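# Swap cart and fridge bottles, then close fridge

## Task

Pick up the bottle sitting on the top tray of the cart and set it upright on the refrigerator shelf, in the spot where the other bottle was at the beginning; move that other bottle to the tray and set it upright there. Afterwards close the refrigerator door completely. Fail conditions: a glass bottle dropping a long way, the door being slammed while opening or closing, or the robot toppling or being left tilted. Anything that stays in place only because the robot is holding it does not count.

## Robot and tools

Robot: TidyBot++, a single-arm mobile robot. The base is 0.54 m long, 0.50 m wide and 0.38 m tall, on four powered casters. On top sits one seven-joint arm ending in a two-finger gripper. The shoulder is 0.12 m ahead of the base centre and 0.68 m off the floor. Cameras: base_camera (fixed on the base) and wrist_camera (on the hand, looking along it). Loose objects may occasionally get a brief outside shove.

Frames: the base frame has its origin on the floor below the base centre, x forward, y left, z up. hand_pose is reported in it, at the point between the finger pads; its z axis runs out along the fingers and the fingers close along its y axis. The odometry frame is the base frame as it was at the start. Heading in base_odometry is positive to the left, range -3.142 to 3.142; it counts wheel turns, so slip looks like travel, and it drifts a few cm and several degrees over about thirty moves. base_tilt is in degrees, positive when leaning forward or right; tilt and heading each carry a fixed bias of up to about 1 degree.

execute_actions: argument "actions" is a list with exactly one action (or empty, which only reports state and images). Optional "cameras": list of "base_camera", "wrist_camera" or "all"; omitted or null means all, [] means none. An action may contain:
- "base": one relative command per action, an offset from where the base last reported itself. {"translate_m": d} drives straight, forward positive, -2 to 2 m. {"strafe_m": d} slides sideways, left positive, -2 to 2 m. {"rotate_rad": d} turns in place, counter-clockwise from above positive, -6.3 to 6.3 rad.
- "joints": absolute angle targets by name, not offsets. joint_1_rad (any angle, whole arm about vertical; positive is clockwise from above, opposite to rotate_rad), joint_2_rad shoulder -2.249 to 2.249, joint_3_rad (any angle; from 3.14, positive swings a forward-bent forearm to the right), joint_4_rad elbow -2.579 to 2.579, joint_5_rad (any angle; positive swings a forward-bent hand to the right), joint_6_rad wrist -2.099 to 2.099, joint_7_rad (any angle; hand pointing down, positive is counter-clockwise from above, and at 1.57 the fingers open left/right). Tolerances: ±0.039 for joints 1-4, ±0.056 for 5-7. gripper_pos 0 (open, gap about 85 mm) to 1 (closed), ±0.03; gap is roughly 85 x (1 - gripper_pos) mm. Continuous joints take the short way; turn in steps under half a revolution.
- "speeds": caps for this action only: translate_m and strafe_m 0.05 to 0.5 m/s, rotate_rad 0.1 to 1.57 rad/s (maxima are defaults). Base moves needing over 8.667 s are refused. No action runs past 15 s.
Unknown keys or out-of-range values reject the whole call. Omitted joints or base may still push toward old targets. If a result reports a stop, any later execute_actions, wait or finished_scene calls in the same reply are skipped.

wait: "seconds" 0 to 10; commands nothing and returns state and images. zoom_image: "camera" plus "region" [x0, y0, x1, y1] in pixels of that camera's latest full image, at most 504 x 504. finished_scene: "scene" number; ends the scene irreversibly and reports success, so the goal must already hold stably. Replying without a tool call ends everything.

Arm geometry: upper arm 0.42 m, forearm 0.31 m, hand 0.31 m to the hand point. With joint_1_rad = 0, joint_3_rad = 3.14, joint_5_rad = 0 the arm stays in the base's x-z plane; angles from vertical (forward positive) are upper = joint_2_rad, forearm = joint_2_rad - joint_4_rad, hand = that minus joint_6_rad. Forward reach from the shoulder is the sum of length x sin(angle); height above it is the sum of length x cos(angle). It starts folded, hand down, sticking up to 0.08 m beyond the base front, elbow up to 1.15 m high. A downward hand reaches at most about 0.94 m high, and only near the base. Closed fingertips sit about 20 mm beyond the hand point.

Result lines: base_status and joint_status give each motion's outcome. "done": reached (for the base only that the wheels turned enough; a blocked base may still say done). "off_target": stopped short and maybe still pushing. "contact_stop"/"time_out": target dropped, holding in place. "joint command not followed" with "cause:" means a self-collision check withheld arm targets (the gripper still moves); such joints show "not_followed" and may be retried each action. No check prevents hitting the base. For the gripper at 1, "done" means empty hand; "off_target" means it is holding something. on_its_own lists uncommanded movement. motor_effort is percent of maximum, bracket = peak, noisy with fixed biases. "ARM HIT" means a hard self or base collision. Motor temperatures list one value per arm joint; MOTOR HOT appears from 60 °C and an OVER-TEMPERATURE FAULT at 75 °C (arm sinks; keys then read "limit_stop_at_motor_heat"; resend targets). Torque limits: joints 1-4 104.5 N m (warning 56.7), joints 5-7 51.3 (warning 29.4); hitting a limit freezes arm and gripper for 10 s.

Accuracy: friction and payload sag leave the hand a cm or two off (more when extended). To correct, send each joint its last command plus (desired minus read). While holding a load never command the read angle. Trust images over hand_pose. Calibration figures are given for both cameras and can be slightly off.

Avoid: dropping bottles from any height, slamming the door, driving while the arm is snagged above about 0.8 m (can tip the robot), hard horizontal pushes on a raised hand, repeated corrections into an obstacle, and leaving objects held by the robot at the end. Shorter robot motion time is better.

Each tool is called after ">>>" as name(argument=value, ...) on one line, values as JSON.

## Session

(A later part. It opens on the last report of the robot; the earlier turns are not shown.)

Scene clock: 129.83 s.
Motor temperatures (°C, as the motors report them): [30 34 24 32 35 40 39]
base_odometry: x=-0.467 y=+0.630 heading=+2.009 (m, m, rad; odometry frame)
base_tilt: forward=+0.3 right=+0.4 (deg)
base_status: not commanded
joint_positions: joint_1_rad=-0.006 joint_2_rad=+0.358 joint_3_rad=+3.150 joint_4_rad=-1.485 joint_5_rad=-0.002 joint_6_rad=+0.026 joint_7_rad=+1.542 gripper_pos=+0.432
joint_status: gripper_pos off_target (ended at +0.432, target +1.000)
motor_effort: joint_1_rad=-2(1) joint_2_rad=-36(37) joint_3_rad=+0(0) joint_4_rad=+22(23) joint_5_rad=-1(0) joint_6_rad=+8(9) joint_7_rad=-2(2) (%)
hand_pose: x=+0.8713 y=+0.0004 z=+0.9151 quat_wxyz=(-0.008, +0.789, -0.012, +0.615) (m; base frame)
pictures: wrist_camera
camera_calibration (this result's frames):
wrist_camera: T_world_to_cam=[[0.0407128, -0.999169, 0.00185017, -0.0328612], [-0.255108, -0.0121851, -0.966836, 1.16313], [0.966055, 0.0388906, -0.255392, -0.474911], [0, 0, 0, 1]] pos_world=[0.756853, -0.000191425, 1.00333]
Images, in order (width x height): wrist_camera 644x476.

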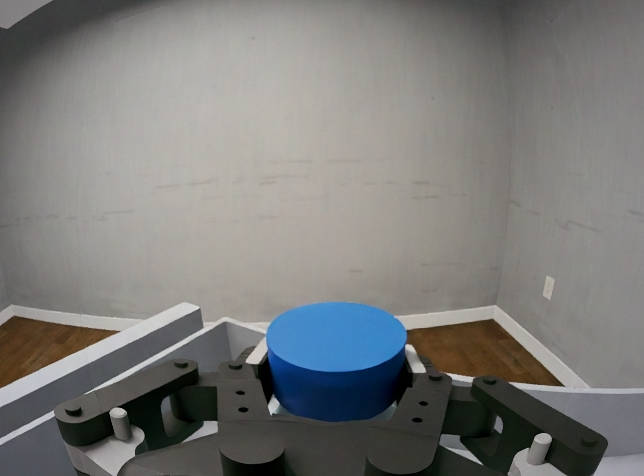

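>>> execute_actions(actions=[{"joints":{"joint_2_rad":0.3,"joint_4_rad":-1.1,"joint_6_rad":-0.36}}], cameras=[])

>>> execute_actions(actions=[{"base":{"translate_m":-0.507},"joints":{"joint_2_rad":-0.1,"joint_4_rad":-1.5},"speeds":{"translate_m":0.3}}], cameras=["wrist_camera"])

>>> execute_actions(actions=[{"base":{"rotate_rad":1.57},"speeds":{"rotate_rad":0.8}}], cameras=["wrist_camera"])

>>> execute_actions(actions=[{"joints":{"joint_2_rad":1.84,"joint_4_rad":-0.31,"joint_6_rad":0.50}}])

Scene clock: 141.63 s.
Motor temperatures (°C, as the motors report them): [30 34 24 32 35 40 39]
base_odometry: x=-0.467 y=+0.630 heading=+2.009 (m, m, rad; odometry frame)
base_tilt: forward=+0.3 right=+0.4 (deg)
base_status: not commanded
joint_positions: joint_1_rad=-0.006 joint_2_rad=+0.346 joint_3_rad=+3.150 joint_4_rad=-1.138 joint_5_rad=-0.002 joint_6_rad=-0.353 joint_7_rad=+1.542 gripper_pos=+0.432
joint_status: joint_2_rad off_target (ended at +0.346, target +0.300); the others done
motor_effort: joint_1_rad=-1(2) joint_2_rad=-43(45) joint_3_rad=+0(1) joint_4_rad=+27(28) joint_5_rad=-1(1) joint_6_rad=+12(14) joint_7_rad=-1(2) (%)
hand_pose: x=+0.8753 y=+0.0009 z=+1.0235 quat_wxyz=(-0.008, +0.794, -0.012, +0.607) (m; base frame)
pictures: none
No camera images: the call's "cameras" was empty. Leave "cameras" out to get every camera's image.

Scene clock: 144.33 s.
Motor temperatures (°C, as the motors report them): [30 34 24 32 35 40 39]
base_odometry: x=-0.251 y=+0.171 heading=+2.010 (m, m, rad; odometry frame)
base_tilt: forward=+0.3 right=+0.4 (deg)
base_status: done
joint_positions: joint_1_rad=-0.007 joint_2_rad=-0.072 joint_3_rad=+3.150 joint_4_rad=-1.509 joint_5_rad=-0.003 joint_6_rad=-0.357 joint_7_rad=+1.542 gripper_pos=+0.432
joint_status: all done
motor_effort: joint_1_rad=-1(5) joint_2_rad=-25(49) joint_3_rad=+0(5) joint_4_rad=+27(28) joint_5_rad=+0(1) joint_6_rad=+12(13) joint_7_rad=-1(1) (%)
hand_pose: x=+0.7041 y=+0.0007 z=+1.0744 quat_wxyz=(-0.010, +0.781, -0.013, +0.624) (m; base frame)
pictures: wrist_camera
camera_calibration (this result's frames):
wrist_camera: T_world_to_cam=[[0.0425055, -0.999095, -0.00169101, -0.0235081], [-0.23267, -0.00825266, -0.972521, 1.26484], [0.971627, 0.0417309, -0.23281, -0.300884], [0, 0, 0, 1]] pos_world=[0.587635, -0.000492426, 1.15999]
Images, in order (width x height): wrist_camera 644x476.

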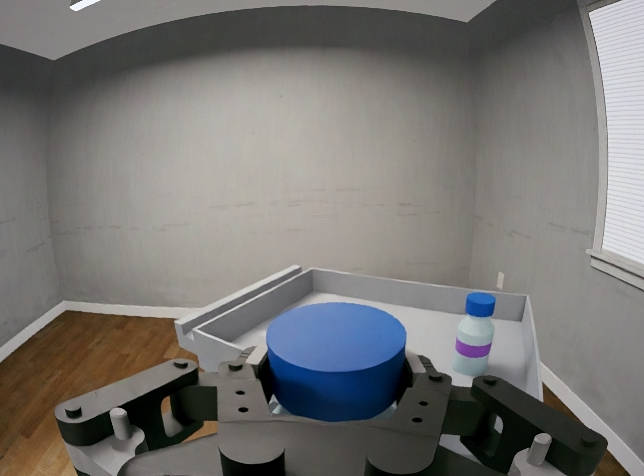

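Scene clock: 147.17 s.
Motor temperatures (°C, as the motors report them): [30 34 24 32 35 40 39]
base_odometry: x=-0.251 y=+0.171 heading=-2.704 (m, m, rad; odometry frame)
base_tilt: forward=+0.3 right=+0.4 (deg)
base_status: done
joint_positions: joint_1_rad=-0.009 joint_2_rad=-0.072 joint_3_rad=+3.148 joint_4_rad=-1.509 joint_5_rad=-0.003 joint_6_rad=-0.357 joint_7_rad=+1.542 gripper_pos=+0.432
joint_status: not commanded
motor_effort: joint_1_rad=-1(5) joint_2_rad=-25(26) joint_3_rad=+1(4) joint_4_rad=+27(28) joint_5_rad=-1(2) joint_6_rad=+12(12) joint_7_rad=-1(1) (%)
hand_pose: x=+0.7041 y=+0.0030 z=+1.0742 quat_wxyz=(-0.011, +0.782, -0.011, +0.624) (m; base frame)
pictures: wrist_camera
camera_calibration (this result's frames):
wrist_camera: T_world_to_cam=[[0.0464085, -0.998921, -0.00158936, -0.0240283], [-0.233017, -0.00927845, -0.972428, 1.26477], [0.971365, 0.0454993, -0.233197, -0.300406], [0, 0, 0, 1]] pos_world=[0.587632, 0.00140092, 1.15981]
Images, in order (width x height): wrist_camera 644x476.

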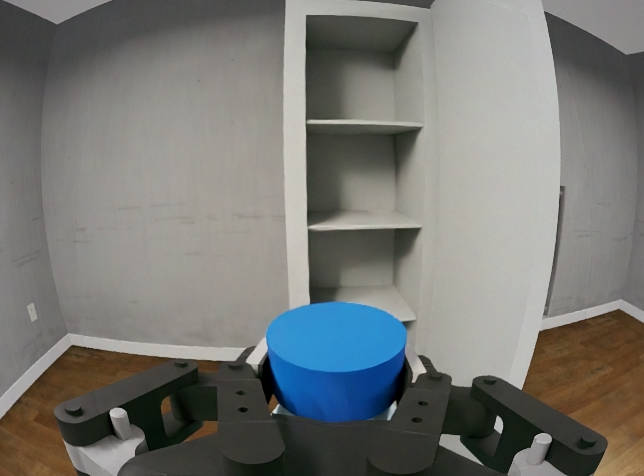

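Scene clock: 150.30 s.
Motor temperatures (°C, as the motors report them): [30 34 24 32 35 40 39]
base_odometry: x=-0.251 y=+0.171 heading=-2.704 (m, m, rad; odometry frame)
base_tilt: forward=+0.3 right=+0.4 (deg)
base_status: not commanded
joint_positions: joint_1_rad=-0.009 joint_2_rad=+1.862 joint_3_rad=+3.148 joint_4_rad=-0.353 joint_5_rad=-0.003 joint_6_rad=+0.443 joint_7_rad=+1.542 gripper_pos=+0.432
joint_status: joint_4_rad off_target (ended at -0.353, target -0.310); joint_6_rad off_target (ended at +0.443, target +0.500); the others done
motor_effort: joint_1_rad=-1(1) joint_2_rad=-66(74) joint_3_rad=-1(1) joint_4_rad=+23(27) joint_5_rad=+0(0) joint_6_rad=+12(13) joint_7_rad=-1(1) (%)
hand_pose: x=+1.0781 y=+0.0088 z=+0.3094 quat_wxyz=(-0.010, +0.775, -0.007, +0.632) (m; base frame)
pictures: base_camera, wrist_camera
camera_calibration (this result's frames):
wrist_camera: T_world_to_cam=[[0.0520097, -0.998626, 0.00633369, -0.0453058], [-0.211247, -0.0172003, -0.977281, 0.586422], [0.976048, 0.0494901, -0.211852, -0.854041], [0, 0, 0, 1]] pos_world=[0.959822, 0.00710972, 0.392456]
Images, in order (width x height): base_camera 644x364, wrist_camera 644x476.

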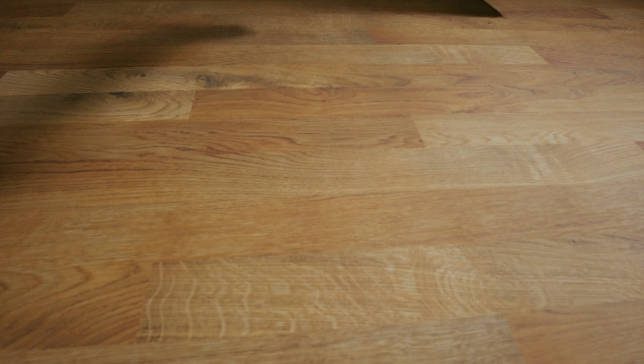

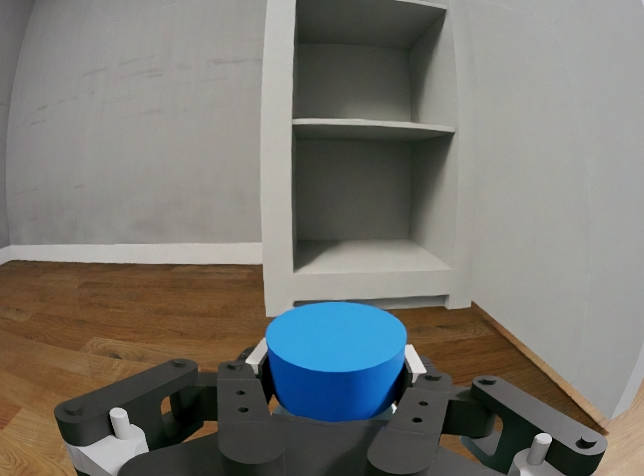

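>>> execute_actions(actions=[{"base":{"translate_m":0.8},"speeds":{"translate_m":0.25}}])

Scene clock: 156.60 s.
Motor temperatures (°C, as the motors report them): [30 34 24 32 35 40 39]
base_odometry: x=-0.976 y=-0.169 heading=-2.703 (m, m, rad; odometry frame)
base_tilt: forward=+0.3 right=+0.4 (deg)
base_status: done
joint_positions: joint_1_rad=-0.009 joint_2_rad=+1.865 joint_3_rad=+3.148 joint_4_rad=-0.349 joint_5_rad=-0.003 joint_6_rad=+0.444 joint_7_rad=+1.542 gripper_pos=+0.432
joint_status: not commanded
motor_effort: joint_1_rad=-1(4) joint_2_rad=-66(68) joint_3_rad=-2(1) joint_4_rad=+24(24) joint_5_rad=+0(1) joint_6_rad=+12(12) joint_7_rad=-1(1) (%)
hand_pose: x=+1.0783 y=+0.0088 z=+0.3096 quat_wxyz=(-0.010, +0.774, -0.007, +0.633) (m; base frame)
pictures: base_camera, wrist_camera
camera_calibration (this result's frames):
wrist_camera: T_world_to_cam=[[0.0520231, -0.998625, 0.00644168, -0.0453445], [-0.208627, -0.017176, -0.977844, 0.584026], [0.976611, 0.0495266, -0.209234, -0.8556], [0, 0, 0, 1]] pos_world=[0.959791, 0.00712398, 0.392358]
Images, in order (width x height): base_camera 644x364, wrist_camera 644x476.

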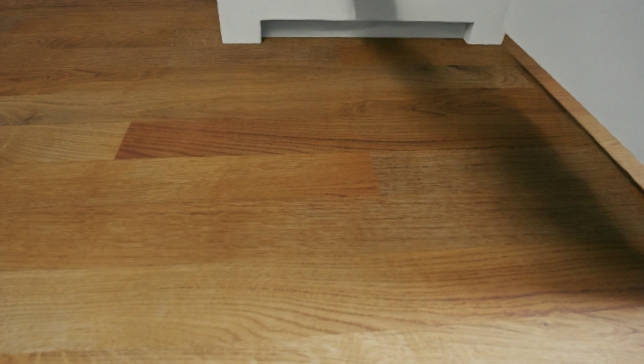

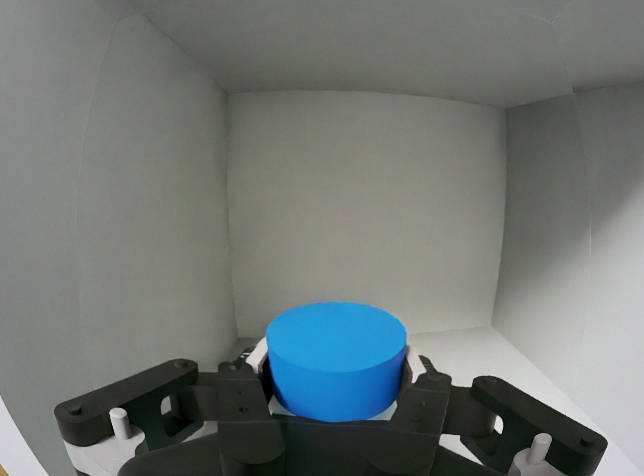

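>>> execute_actions(actions=[{"base":{"strafe_m":-0.06},"speeds":{"strafe_m":0.08}}], cameras=[])

>>> execute_actions(actions=[{"base":{"translate_m":0.275},"speeds":{"translate_m":0.12}}], cameras=[])

>>> execute_actions(actions=[{"joints":{"joint_2_rad":1.895}}], cameras=[])

>>> execute_actions(actions=[{"joints":{"joint_2_rad":1.935}}])

Scene clock: 168.10 s.
Motor temperatures (°C, as the motors report them): [30 35 24 32 35 40 39]
base_odometry: x=-1.001 y=-0.115 heading=-2.703 (m, m, rad; odometry frame)
base_tilt: forward=+0.3 right=+0.4 (deg)
base_status: done
joint_positions: joint_1_rad=-0.008 joint_2_rad=+1.865 joint_3_rad=+3.148 joint_4_rad=-0.349 joint_5_rad=-0.003 joint_6_rad=+0.444 joint_7_rad=+1.542 gripper_pos=+0.432
joint_status: not commanded
motor_effort: joint_1_rad=-1(4) joint_2_rad=-66(66) joint_3_rad=-1(1) joint_4_rad=+23(23) joint_5_rad=+0(0) joint_6_rad=+12(12) joint_7_rad=-1(1) (%)
hand_pose: x=+1.0783 y=+0.0085 z=+0.3096 quat_wxyz=(-0.010, +0.774, -0.007, +0.633) (m; base frame)
pictures: none
No camera images: the call's "cameras" was empty. Leave "cameras" out to get every camera's image.

Scene clock: 171.00 s.
Motor temperatures (°C, as the motors report them): [30 35 24 32 35 40 39]
base_odometry: x=-1.251 y=-0.231 heading=-2.704 (m, m, rad; odometry frame)
base_tilt: forward=+0.3 right=+0.4 (deg)
base_status: done
joint_positions: joint_1_rad=-0.008 joint_2_rad=+1.867 joint_3_rad=+3.148 joint_4_rad=-0.348 joint_5_rad=-0.003 joint_6_rad=+0.445 joint_7_rad=+1.542 gripper_pos=+0.432
joint_status: not commanded
motor_effort: joint_1_rad=-1(1) joint_2_rad=-66(68) joint_3_rad=-1(1) joint_4_rad=+24(25) joint_5_rad=+1(0) joint_6_rad=+12(13) joint_7_rad=-1(1) (%)
hand_pose: x=+1.0779 y=+0.0085 z=+0.3087 quat_wxyz=(-0.010, +0.774, -0.007, +0.633) (m; base frame)
pictures: none
No camera images: the call's "cameras" was empty. Leave "cameras" out to get every camera's image.

Scene clock: 172.00 s.
Motor temperatures (°C, as the motors report them): [30 35 24 32 35 40 39]
base_odometry: x=-1.251 y=-0.231 heading=-2.704 (m, m, rad; odometry frame)
base_tilt: forward=+0.3 right=+0.4 (deg)
base_status: not commanded
joint_positions: joint_1_rad=-0.008 joint_2_rad=+1.925 joint_3_rad=+3.148 joint_4_rad=-0.344 joint_5_rad=-0.003 joint_6_rad=+0.447 joint_7_rad=+1.542 gripper_pos=+0.432
joint_status: all done
motor_effort: joint_1_rad=-1(1) joint_2_rad=-65(67) joint_3_rad=-1(1) joint_4_rad=+23(24) joint_5_rad=+0(0) joint_6_rad=+12(13) joint_7_rad=-1(1) (%)
hand_pose: x=+1.0559 y=+0.0084 z=+0.2564 quat_wxyz=(-0.010, +0.790, -0.007, +0.613) (m; base frame)
pictures: none
No camera images: the call's "cameras" was empty. Leave "cameras" out to get every camera's image.

Scene clock: 172.70 s.
Motor temperatures (°C, as the motors report them): [30 35 24 32 35 40 39]
base_odometry: x=-1.251 y=-0.231 heading=-2.704 (m, m, rad; odometry frame)
base_tilt: forward=+0.3 right=+0.4 (deg)
base_status: not commanded
joint_positions: joint_1_rad=-0.008 joint_2_rad=+1.938 joint_3_rad=+3.148 joint_4_rad=-0.341 joint_5_rad=-0.003 joint_6_rad=+0.456 joint_7_rad=+1.542 gripper_pos=+0.432
joint_status: all done
motor_effort: joint_1_rad=-1(3) joint_2_rad=-61(65) joint_3_rad=-1(1) joint_4_rad=+21(23) joint_5_rad=+0(1) joint_6_rad=+11(12) joint_7_rad=-1(1) (%)
hand_pose: x=+1.0518 y=+0.0083 z=+0.2484 quat_wxyz=(-0.010, +0.790, -0.007, +0.612) (m; base frame)
pictures: base_camera, wrist_camera
camera_calibration (this result's frames):
wrist_camera: T_world_to_cam=[[0.0520528, -0.998636, 0.00408869, -0.0435159], [-0.260559, -0.0175336, -0.965299, 0.570102], [0.964054, 0.0491811, -0.261116, -0.816417], [0, 0, 0, 1]] pos_world=[0.93788, 0.00669167, 0.337316]
Images, in order (width x height): base_camera 644x364, wrist_camera 644x476.

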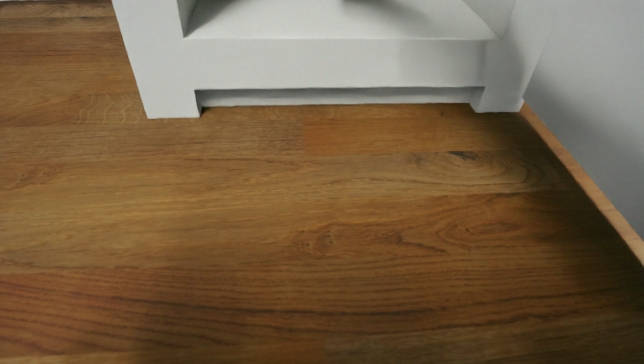

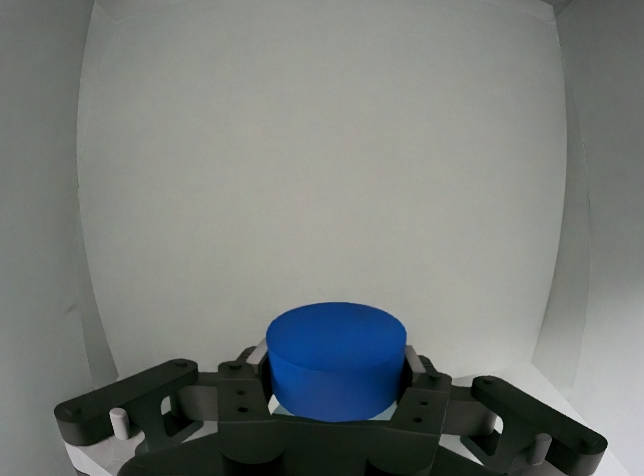

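>>> execute_actions(actions=[{"joints":{"gripper_pos":0,"joint_2_rad":1.925}}], cameras=[])

>>> execute_actions(actions=[{"base":{"translate_m":-0.2},"speeds":{"translate_m":0.1}}], cameras=["wrist_camera"])

>>> execute_actions(actions=[{"base":{"translate_m":-0.95},"joints":{"gripper_pos":1}}], cameras=[])

>>> execute_actions(actions=[{"base":{"strafe_m":-0.27},"joints":{"joint_1_rad":0.35}}])

Scene clock: 184.07 s.
Motor temperatures (°C, as the motors report them): [30 35 24 32 35 40 39]
base_odometry: x=-1.251 y=-0.231 heading=-2.704 (m, m, rad; odometry frame)
base_tilt: forward=+0.3 right=+0.4 (deg)
base_status: not commanded
joint_positions: joint_1_rad=-0.008 joint_2_rad=+1.936 joint_3_rad=+3.148 joint_4_rad=-0.325 joint_5_rad=-0.003 joint_6_rad=+0.470 joint_7_rad=+1.542 gripper_pos=+0.000
joint_status: all done
motor_effort: joint_1_rad=-1(1) joint_2_rad=-56(62) joint_3_rad=-1(0) joint_4_rad=+19(21) joint_5_rad=-1(0) joint_6_rad=+8(11) joint_7_rad=-1(1) (%)
hand_pose: x=+1.0584 y=+0.0085 z=+0.2639 quat_wxyz=(-0.010, +0.780, -0.007, +0.625) (m; base frame)
pictures: none
No camera images: the call's "cameras" was empty. Leave "cameras" out to get every camera's image.

Scene clock: 186.63 s.
Motor temperatures (°C, as the motors report them): [30 35 24 32 35 40 39]
base_odometry: x=-1.070 y=-0.146 heading=-2.704 (m, m, rad; odometry frame)
base_tilt: forward=+0.3 right=+0.4 (deg)
base_status: done
joint_positions: joint_1_rad=-0.008 joint_2_rad=+1.935 joint_3_rad=+3.148 joint_4_rad=-0.324 joint_5_rad=-0.003 joint_6_rad=+0.470 joint_7_rad=+1.542 gripper_pos=+0.000
joint_status: not commanded
motor_effort: joint_1_rad=-1(6) joint_2_rad=-56(59) joint_3_rad=+0(1) joint_4_rad=+19(19) joint_5_rad=+0(1) joint_6_rad=+7(8) joint_7_rad=-1(1) (%)
hand_pose: x=+1.0587 y=+0.0085 z=+0.2645 quat_wxyz=(-0.010, +0.780, -0.007, +0.626) (m; base frame)
pictures: wrist_camera
camera_calibration (this result's frames):
wrist_camera: T_world_to_cam=[[0.0520358, -0.99863, 0.00552076, -0.044165], [-0.227855, -0.0172549, -0.973542, 0.554992], [0.972304, 0.0494011, -0.22844, -0.836235], [0, 0, 0, 1]] pos_world=[0.94183, 0.00678279, 0.349522]
Images, in order (width x height): wrist_camera 644x476.

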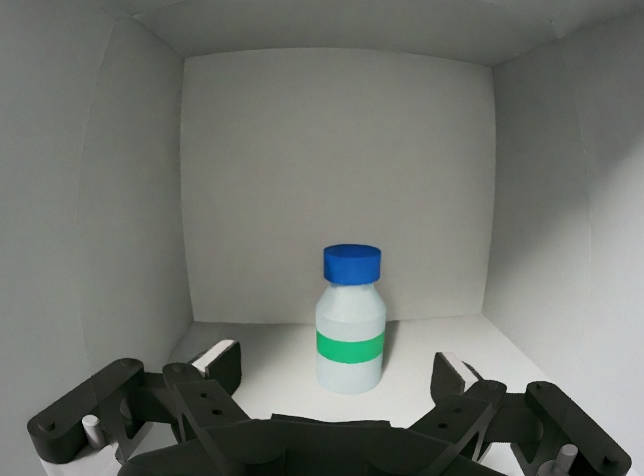

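Scene clock: 189.90 s.
Motor temperatures (°C, as the motors report them): [30 35 24 32 35 40 39]
base_odometry: x=-0.209 y=+0.257 heading=-2.704 (m, m, rad; odometry frame)
base_tilt: forward=+0.3 right=+0.4 (deg)
base_status: done
joint_positions: joint_1_rad=-0.008 joint_2_rad=+1.935 joint_3_rad=+3.148 joint_4_rad=-0.323 joint_5_rad=-0.003 joint_6_rad=+0.470 joint_7_rad=+1.542 gripper_pos=+0.999
joint_status: all done
motor_effort: joint_1_rad=-1(5) joint_2_rad=-56(59) joint_3_rad=-1(1) joint_4_rad=+18(20) joint_5_rad=-1(0) joint_6_rad=+8(8) joint_7_rad=-1(1) (%)
hand_pose: x=+1.0589 y=+0.0085 z=+0.2650 quat_wxyz=(-0.010, +0.780, -0.007, +0.626) (m; base frame)
pictures: none
No camera images: the call's "cameras" was empty. Leave "cameras" out to get every camera's image.

Scene clock: 191.87 s.
Motor temperatures (°C, as the motors report them): [30 35 24 32 35 40 39]
base_odometry: x=-0.323 y=+0.502 heading=-2.705 (m, m, rad; odometry frame)
base_tilt: forward=+0.3 right=+0.4 (deg)
base_status: done
joint_positions: joint_1_rad=+0.355 joint_2_rad=+1.935 joint_3_rad=+3.148 joint_4_rad=-0.323 joint_5_rad=-0.006 joint_6_rad=+0.470 joint_7_rad=+1.542 gripper_pos=+0.999
joint_status: all done
motor_effort: joint_1_rad=-1(12) joint_2_rad=-56(57) joint_3_rad=+0(2) joint_4_rad=+18(19) joint_5_rad=-1(1) joint_6_rad=+8(8) joint_7_rad=-1(1) (%)
hand_pose: x=+1.0005 y=-0.3263 z=+0.2650 quat_wxyz=(+0.103, +0.766, -0.149, +0.618) (m; base frame)
pictures: base_camera, wrist_camera
camera_calibration (this result's frames):
wrist_camera: T_world_to_cam=[[-0.307538, -0.951529, 0.00372026, 0.000172745], [-0.217682, 0.0665486, -0.973748, 0.553665], [0.926302, -0.300274, -0.227597, -0.831311], [0, 0, 0, 1]] pos_world=[0.890621, -0.286303, 0.349926]
Images, in order (width x height): base_camera 644x364, wrist_camera 644x476.

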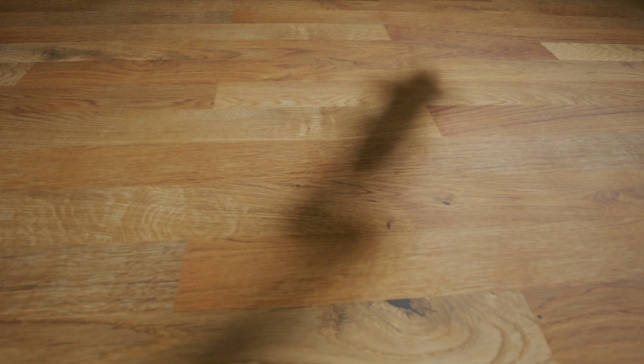

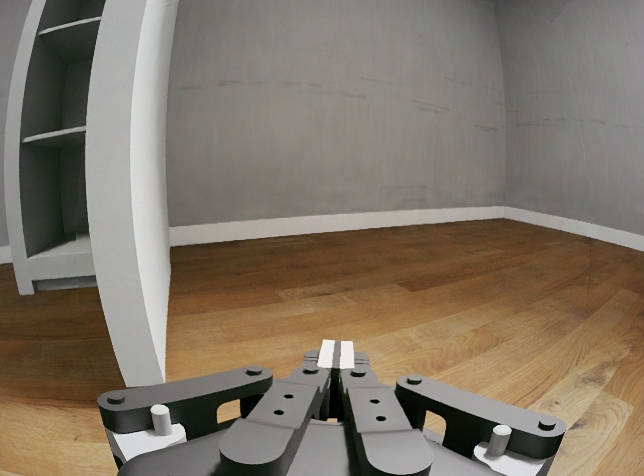

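>>> execute_actions(actions=[{"base":{"translate_m":0.37},"speeds":{"translate_m":0.3}}], cameras=["base_camera"])

>>> execute_actions(actions=[{"base":{"strafe_m":0.5},"speeds":{"strafe_m":0.07}}])

>>> wait(seconds=10)

Scene clock: 198.47 s.
Motor temperatures (°C, as the motors report them): [30 36 24 32 35 40 39]
base_odometry: x=-0.659 y=+0.345 heading=-2.705 (m, m, rad; odometry frame)
base_tilt: forward=+0.3 right=+0.4 (deg)
base_status: done
joint_positions: joint_1_rad=+0.355 joint_2_rad=+1.935 joint_3_rad=+3.148 joint_4_rad=-0.323 joint_5_rad=-0.006 joint_6_rad=+0.470 joint_7_rad=+1.542 gripper_pos=+0.999
joint_status: not commanded
motor_effort: joint_1_rad=-1(4) joint_2_rad=-56(59) joint_3_rad=+0(0) joint_4_rad=+18(20) joint_5_rad=+0(0) joint_6_rad=+8(9) joint_7_rad=-1(1) (%)
hand_pose: x=+1.0006 y=-0.3263 z=+0.2651 quat_wxyz=(+0.103, +0.765, -0.149, +0.618) (m; base frame)
pictures: base_camera
Images, in order (width x height): base_camera 644x364.

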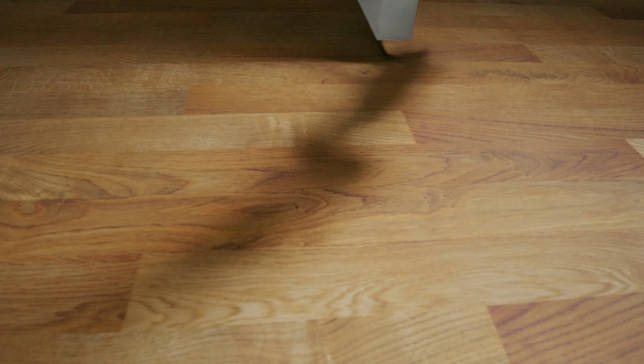

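Scene clock: 206.13 s.
Motor temperatures (°C, as the motors report them): [30 36 24 32 35 40 39]
base_odometry: x=-0.448 y=-0.108 heading=-2.705 (m, m, rad; odometry frame)
base_tilt: forward=+0.3 right=+0.4 (deg)
base_status: done
joint_positions: joint_1_rad=+0.356 joint_2_rad=+1.935 joint_3_rad=+3.148 joint_4_rad=-0.323 joint_5_rad=-0.007 joint_6_rad=+0.470 joint_7_rad=+1.542 gripper_pos=+0.999
joint_status: not commanded
motor_effort: joint_1_rad=-1(8) joint_2_rad=-57(58) joint_3_rad=-1(1) joint_4_rad=+19(19) joint_5_rad=+0(1) joint_6_rad=+8(8) joint_7_rad=-1(1) (%)
hand_pose: x=+1.0001 y=-0.3275 z=+0.2651 quat_wxyz=(+0.103, +0.765, -0.150, +0.618) (m; base frame)
pictures: base_camera, wrist_camera
camera_calibration (this result's frames):
wrist_camera: T_world_to_cam=[[-0.309469, -0.950905, 0.00275535, 0.00123778], [-0.216921, 0.0677746, -0.973834, 0.553501], [0.925837, -0.301969, -0.227246, -0.831477], [0, 0, 0, 1]] pos_world=[0.890261, -0.287417, 0.350065]
Images, in order (width x height): base_camera 644x364, wrist_camera 644x476.

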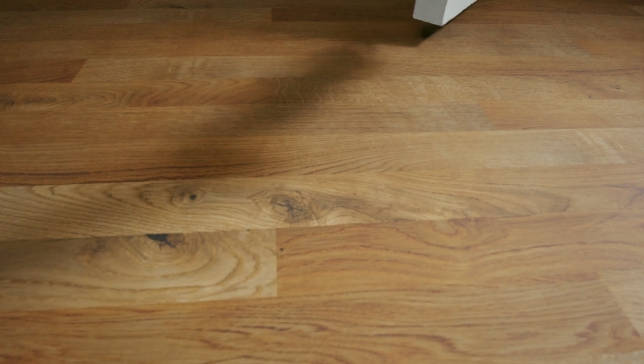

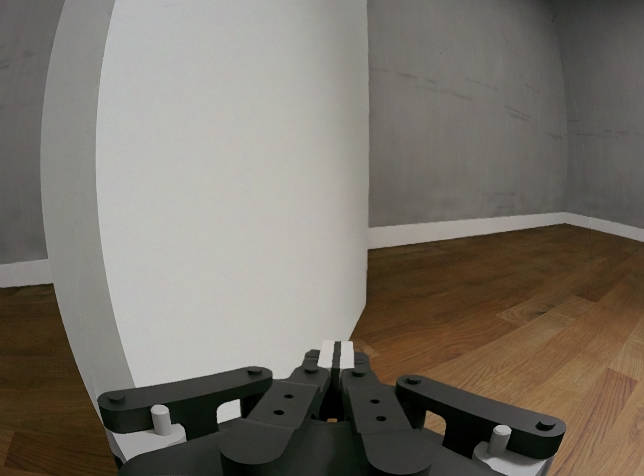

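Scene clock: 216.13 s.
Motor temperatures (°C, as the motors report them): [30 36 24 32 35 40 39]
base_odometry: x=-0.448 y=-0.108 heading=-2.705 (m, m, rad; odometry frame)
base_tilt: forward=+0.3 right=+0.4 (deg)
base_status: done
joint_positions: joint_1_rad=+0.356 joint_2_rad=+1.935 joint_3_rad=+3.148 joint_4_rad=-0.323 joint_5_rad=-0.007 joint_6_rad=+0.470 joint_7_rad=+1.542 gripper_pos=+0.999
joint_status: not commanded
motor_effort: joint_1_rad=-1(8) joint_2_rad=-56(58) joint_3_rad=-1(1) joint_4_rad=+18(19) joint_5_rad=+0(1) joint_6_rad=+8(8) joint_7_rad=-1(1) (%)
hand_pose: x=+1.0001 y=-0.3275 z=+0.2651 quat_wxyz=(+0.103, +0.765, -0.150, +0.618) (m; base frame)
wait: 10.00 s; at rest by 0.27 s
pictures: base_camera, wrist_camera
camera_calibration (this result's frames):
wrist_camera: T_world_to_cam=[[-0.30947, -0.950905, 0.0027553, 0.00123782], [-0.216921, 0.0677747, -0.973834, 0.553501], [0.925837, -0.30197, -0.227246, -0.831477], [0, 0, 0, 1]] pos_world=[0.890261, -0.287417, 0.350065]
Images, in order (width x height): base_camera 644x364, wrist_camera 644x476.

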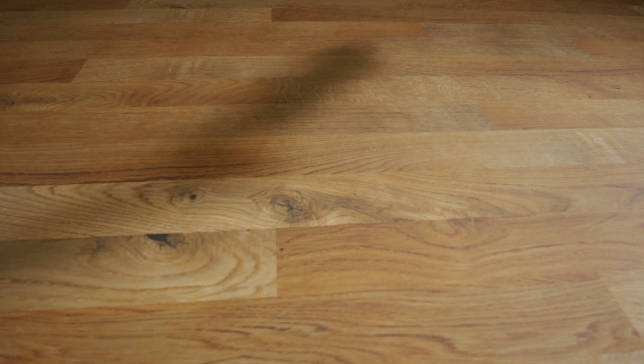

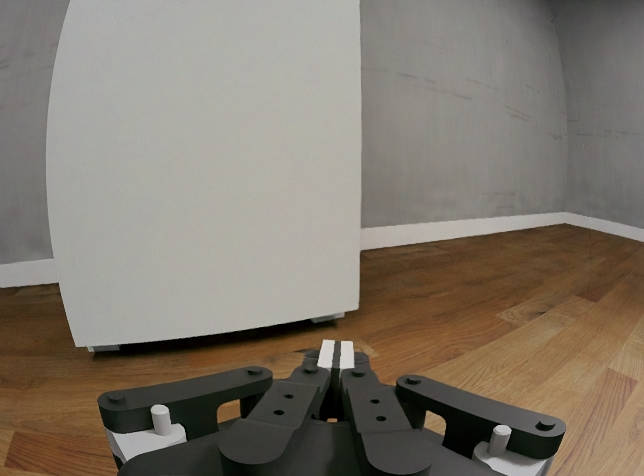

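>>> wait(seconds=4)

>>> finished_scene(scene=2)

Scene clock: 221.97 s.
Motor temperatures (°C, as the motors report them): [30 36 24 32 35 40 39]
base_odometry: x=-0.448 y=-0.108 heading=-2.705 (m, m, rad; odometry frame)
base_tilt: forward=+0.3 right=+0.4 (deg)
base_status: done
joint_positions: joint_1_rad=+0.356 joint_2_rad=+1.935 joint_3_rad=+3.148 joint_4_rad=-0.323 joint_5_rad=-0.007 joint_6_rad=+0.470 joint_7_rad=+1.542 gripper_pos=+0.999
joint_status: not commanded
motor_effort: joint_1_rad=-1(8) joint_2_rad=-56(58) joint_3_rad=+0(1) joint_4_rad=+18(19) joint_5_rad=+0(1) joint_6_rad=+7(8) joint_7_rad=-1(1) (%)
hand_pose: x=+1.0001 y=-0.3275 z=+0.2651 quat_wxyz=(+0.103, +0.765, -0.150, +0.618) (m; base frame)
wait: 4.00 s; at rest from the start
pictures: base_camera, wrist_camera
camera_calibration (this result's frames):
wrist_camera: T_world_to_cam=[[-0.30947, -0.950905, 0.00275531, 0.00123784], [-0.216921, 0.0677747, -0.973834, 0.553501], [0.925837, -0.301969, -0.227246, -0.831477], [0, 0, 0, 1]] pos_world=[0.890261, -0.287417, 0.350065]
Images, in order (width x height): base_camera 644x364, wrist_camera 644x476.

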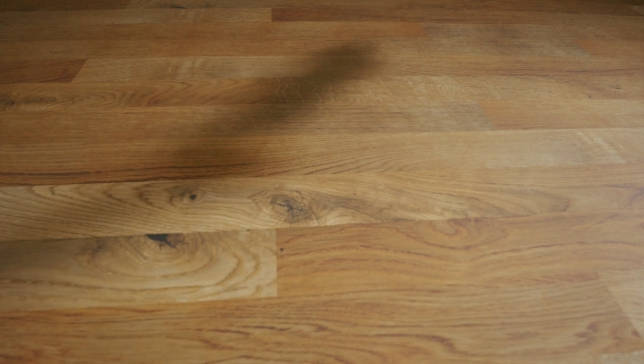

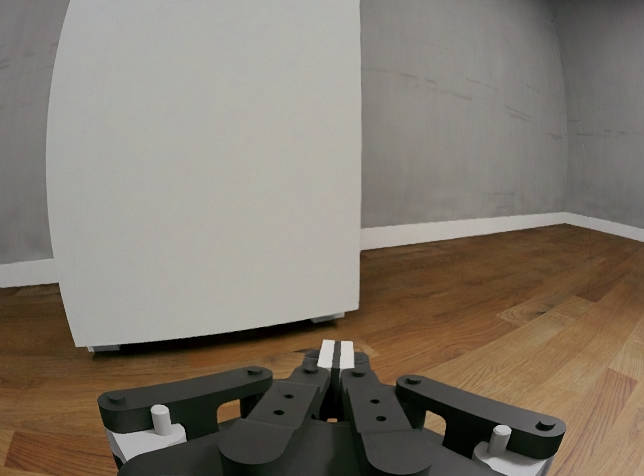

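The scene is finished: the task was done.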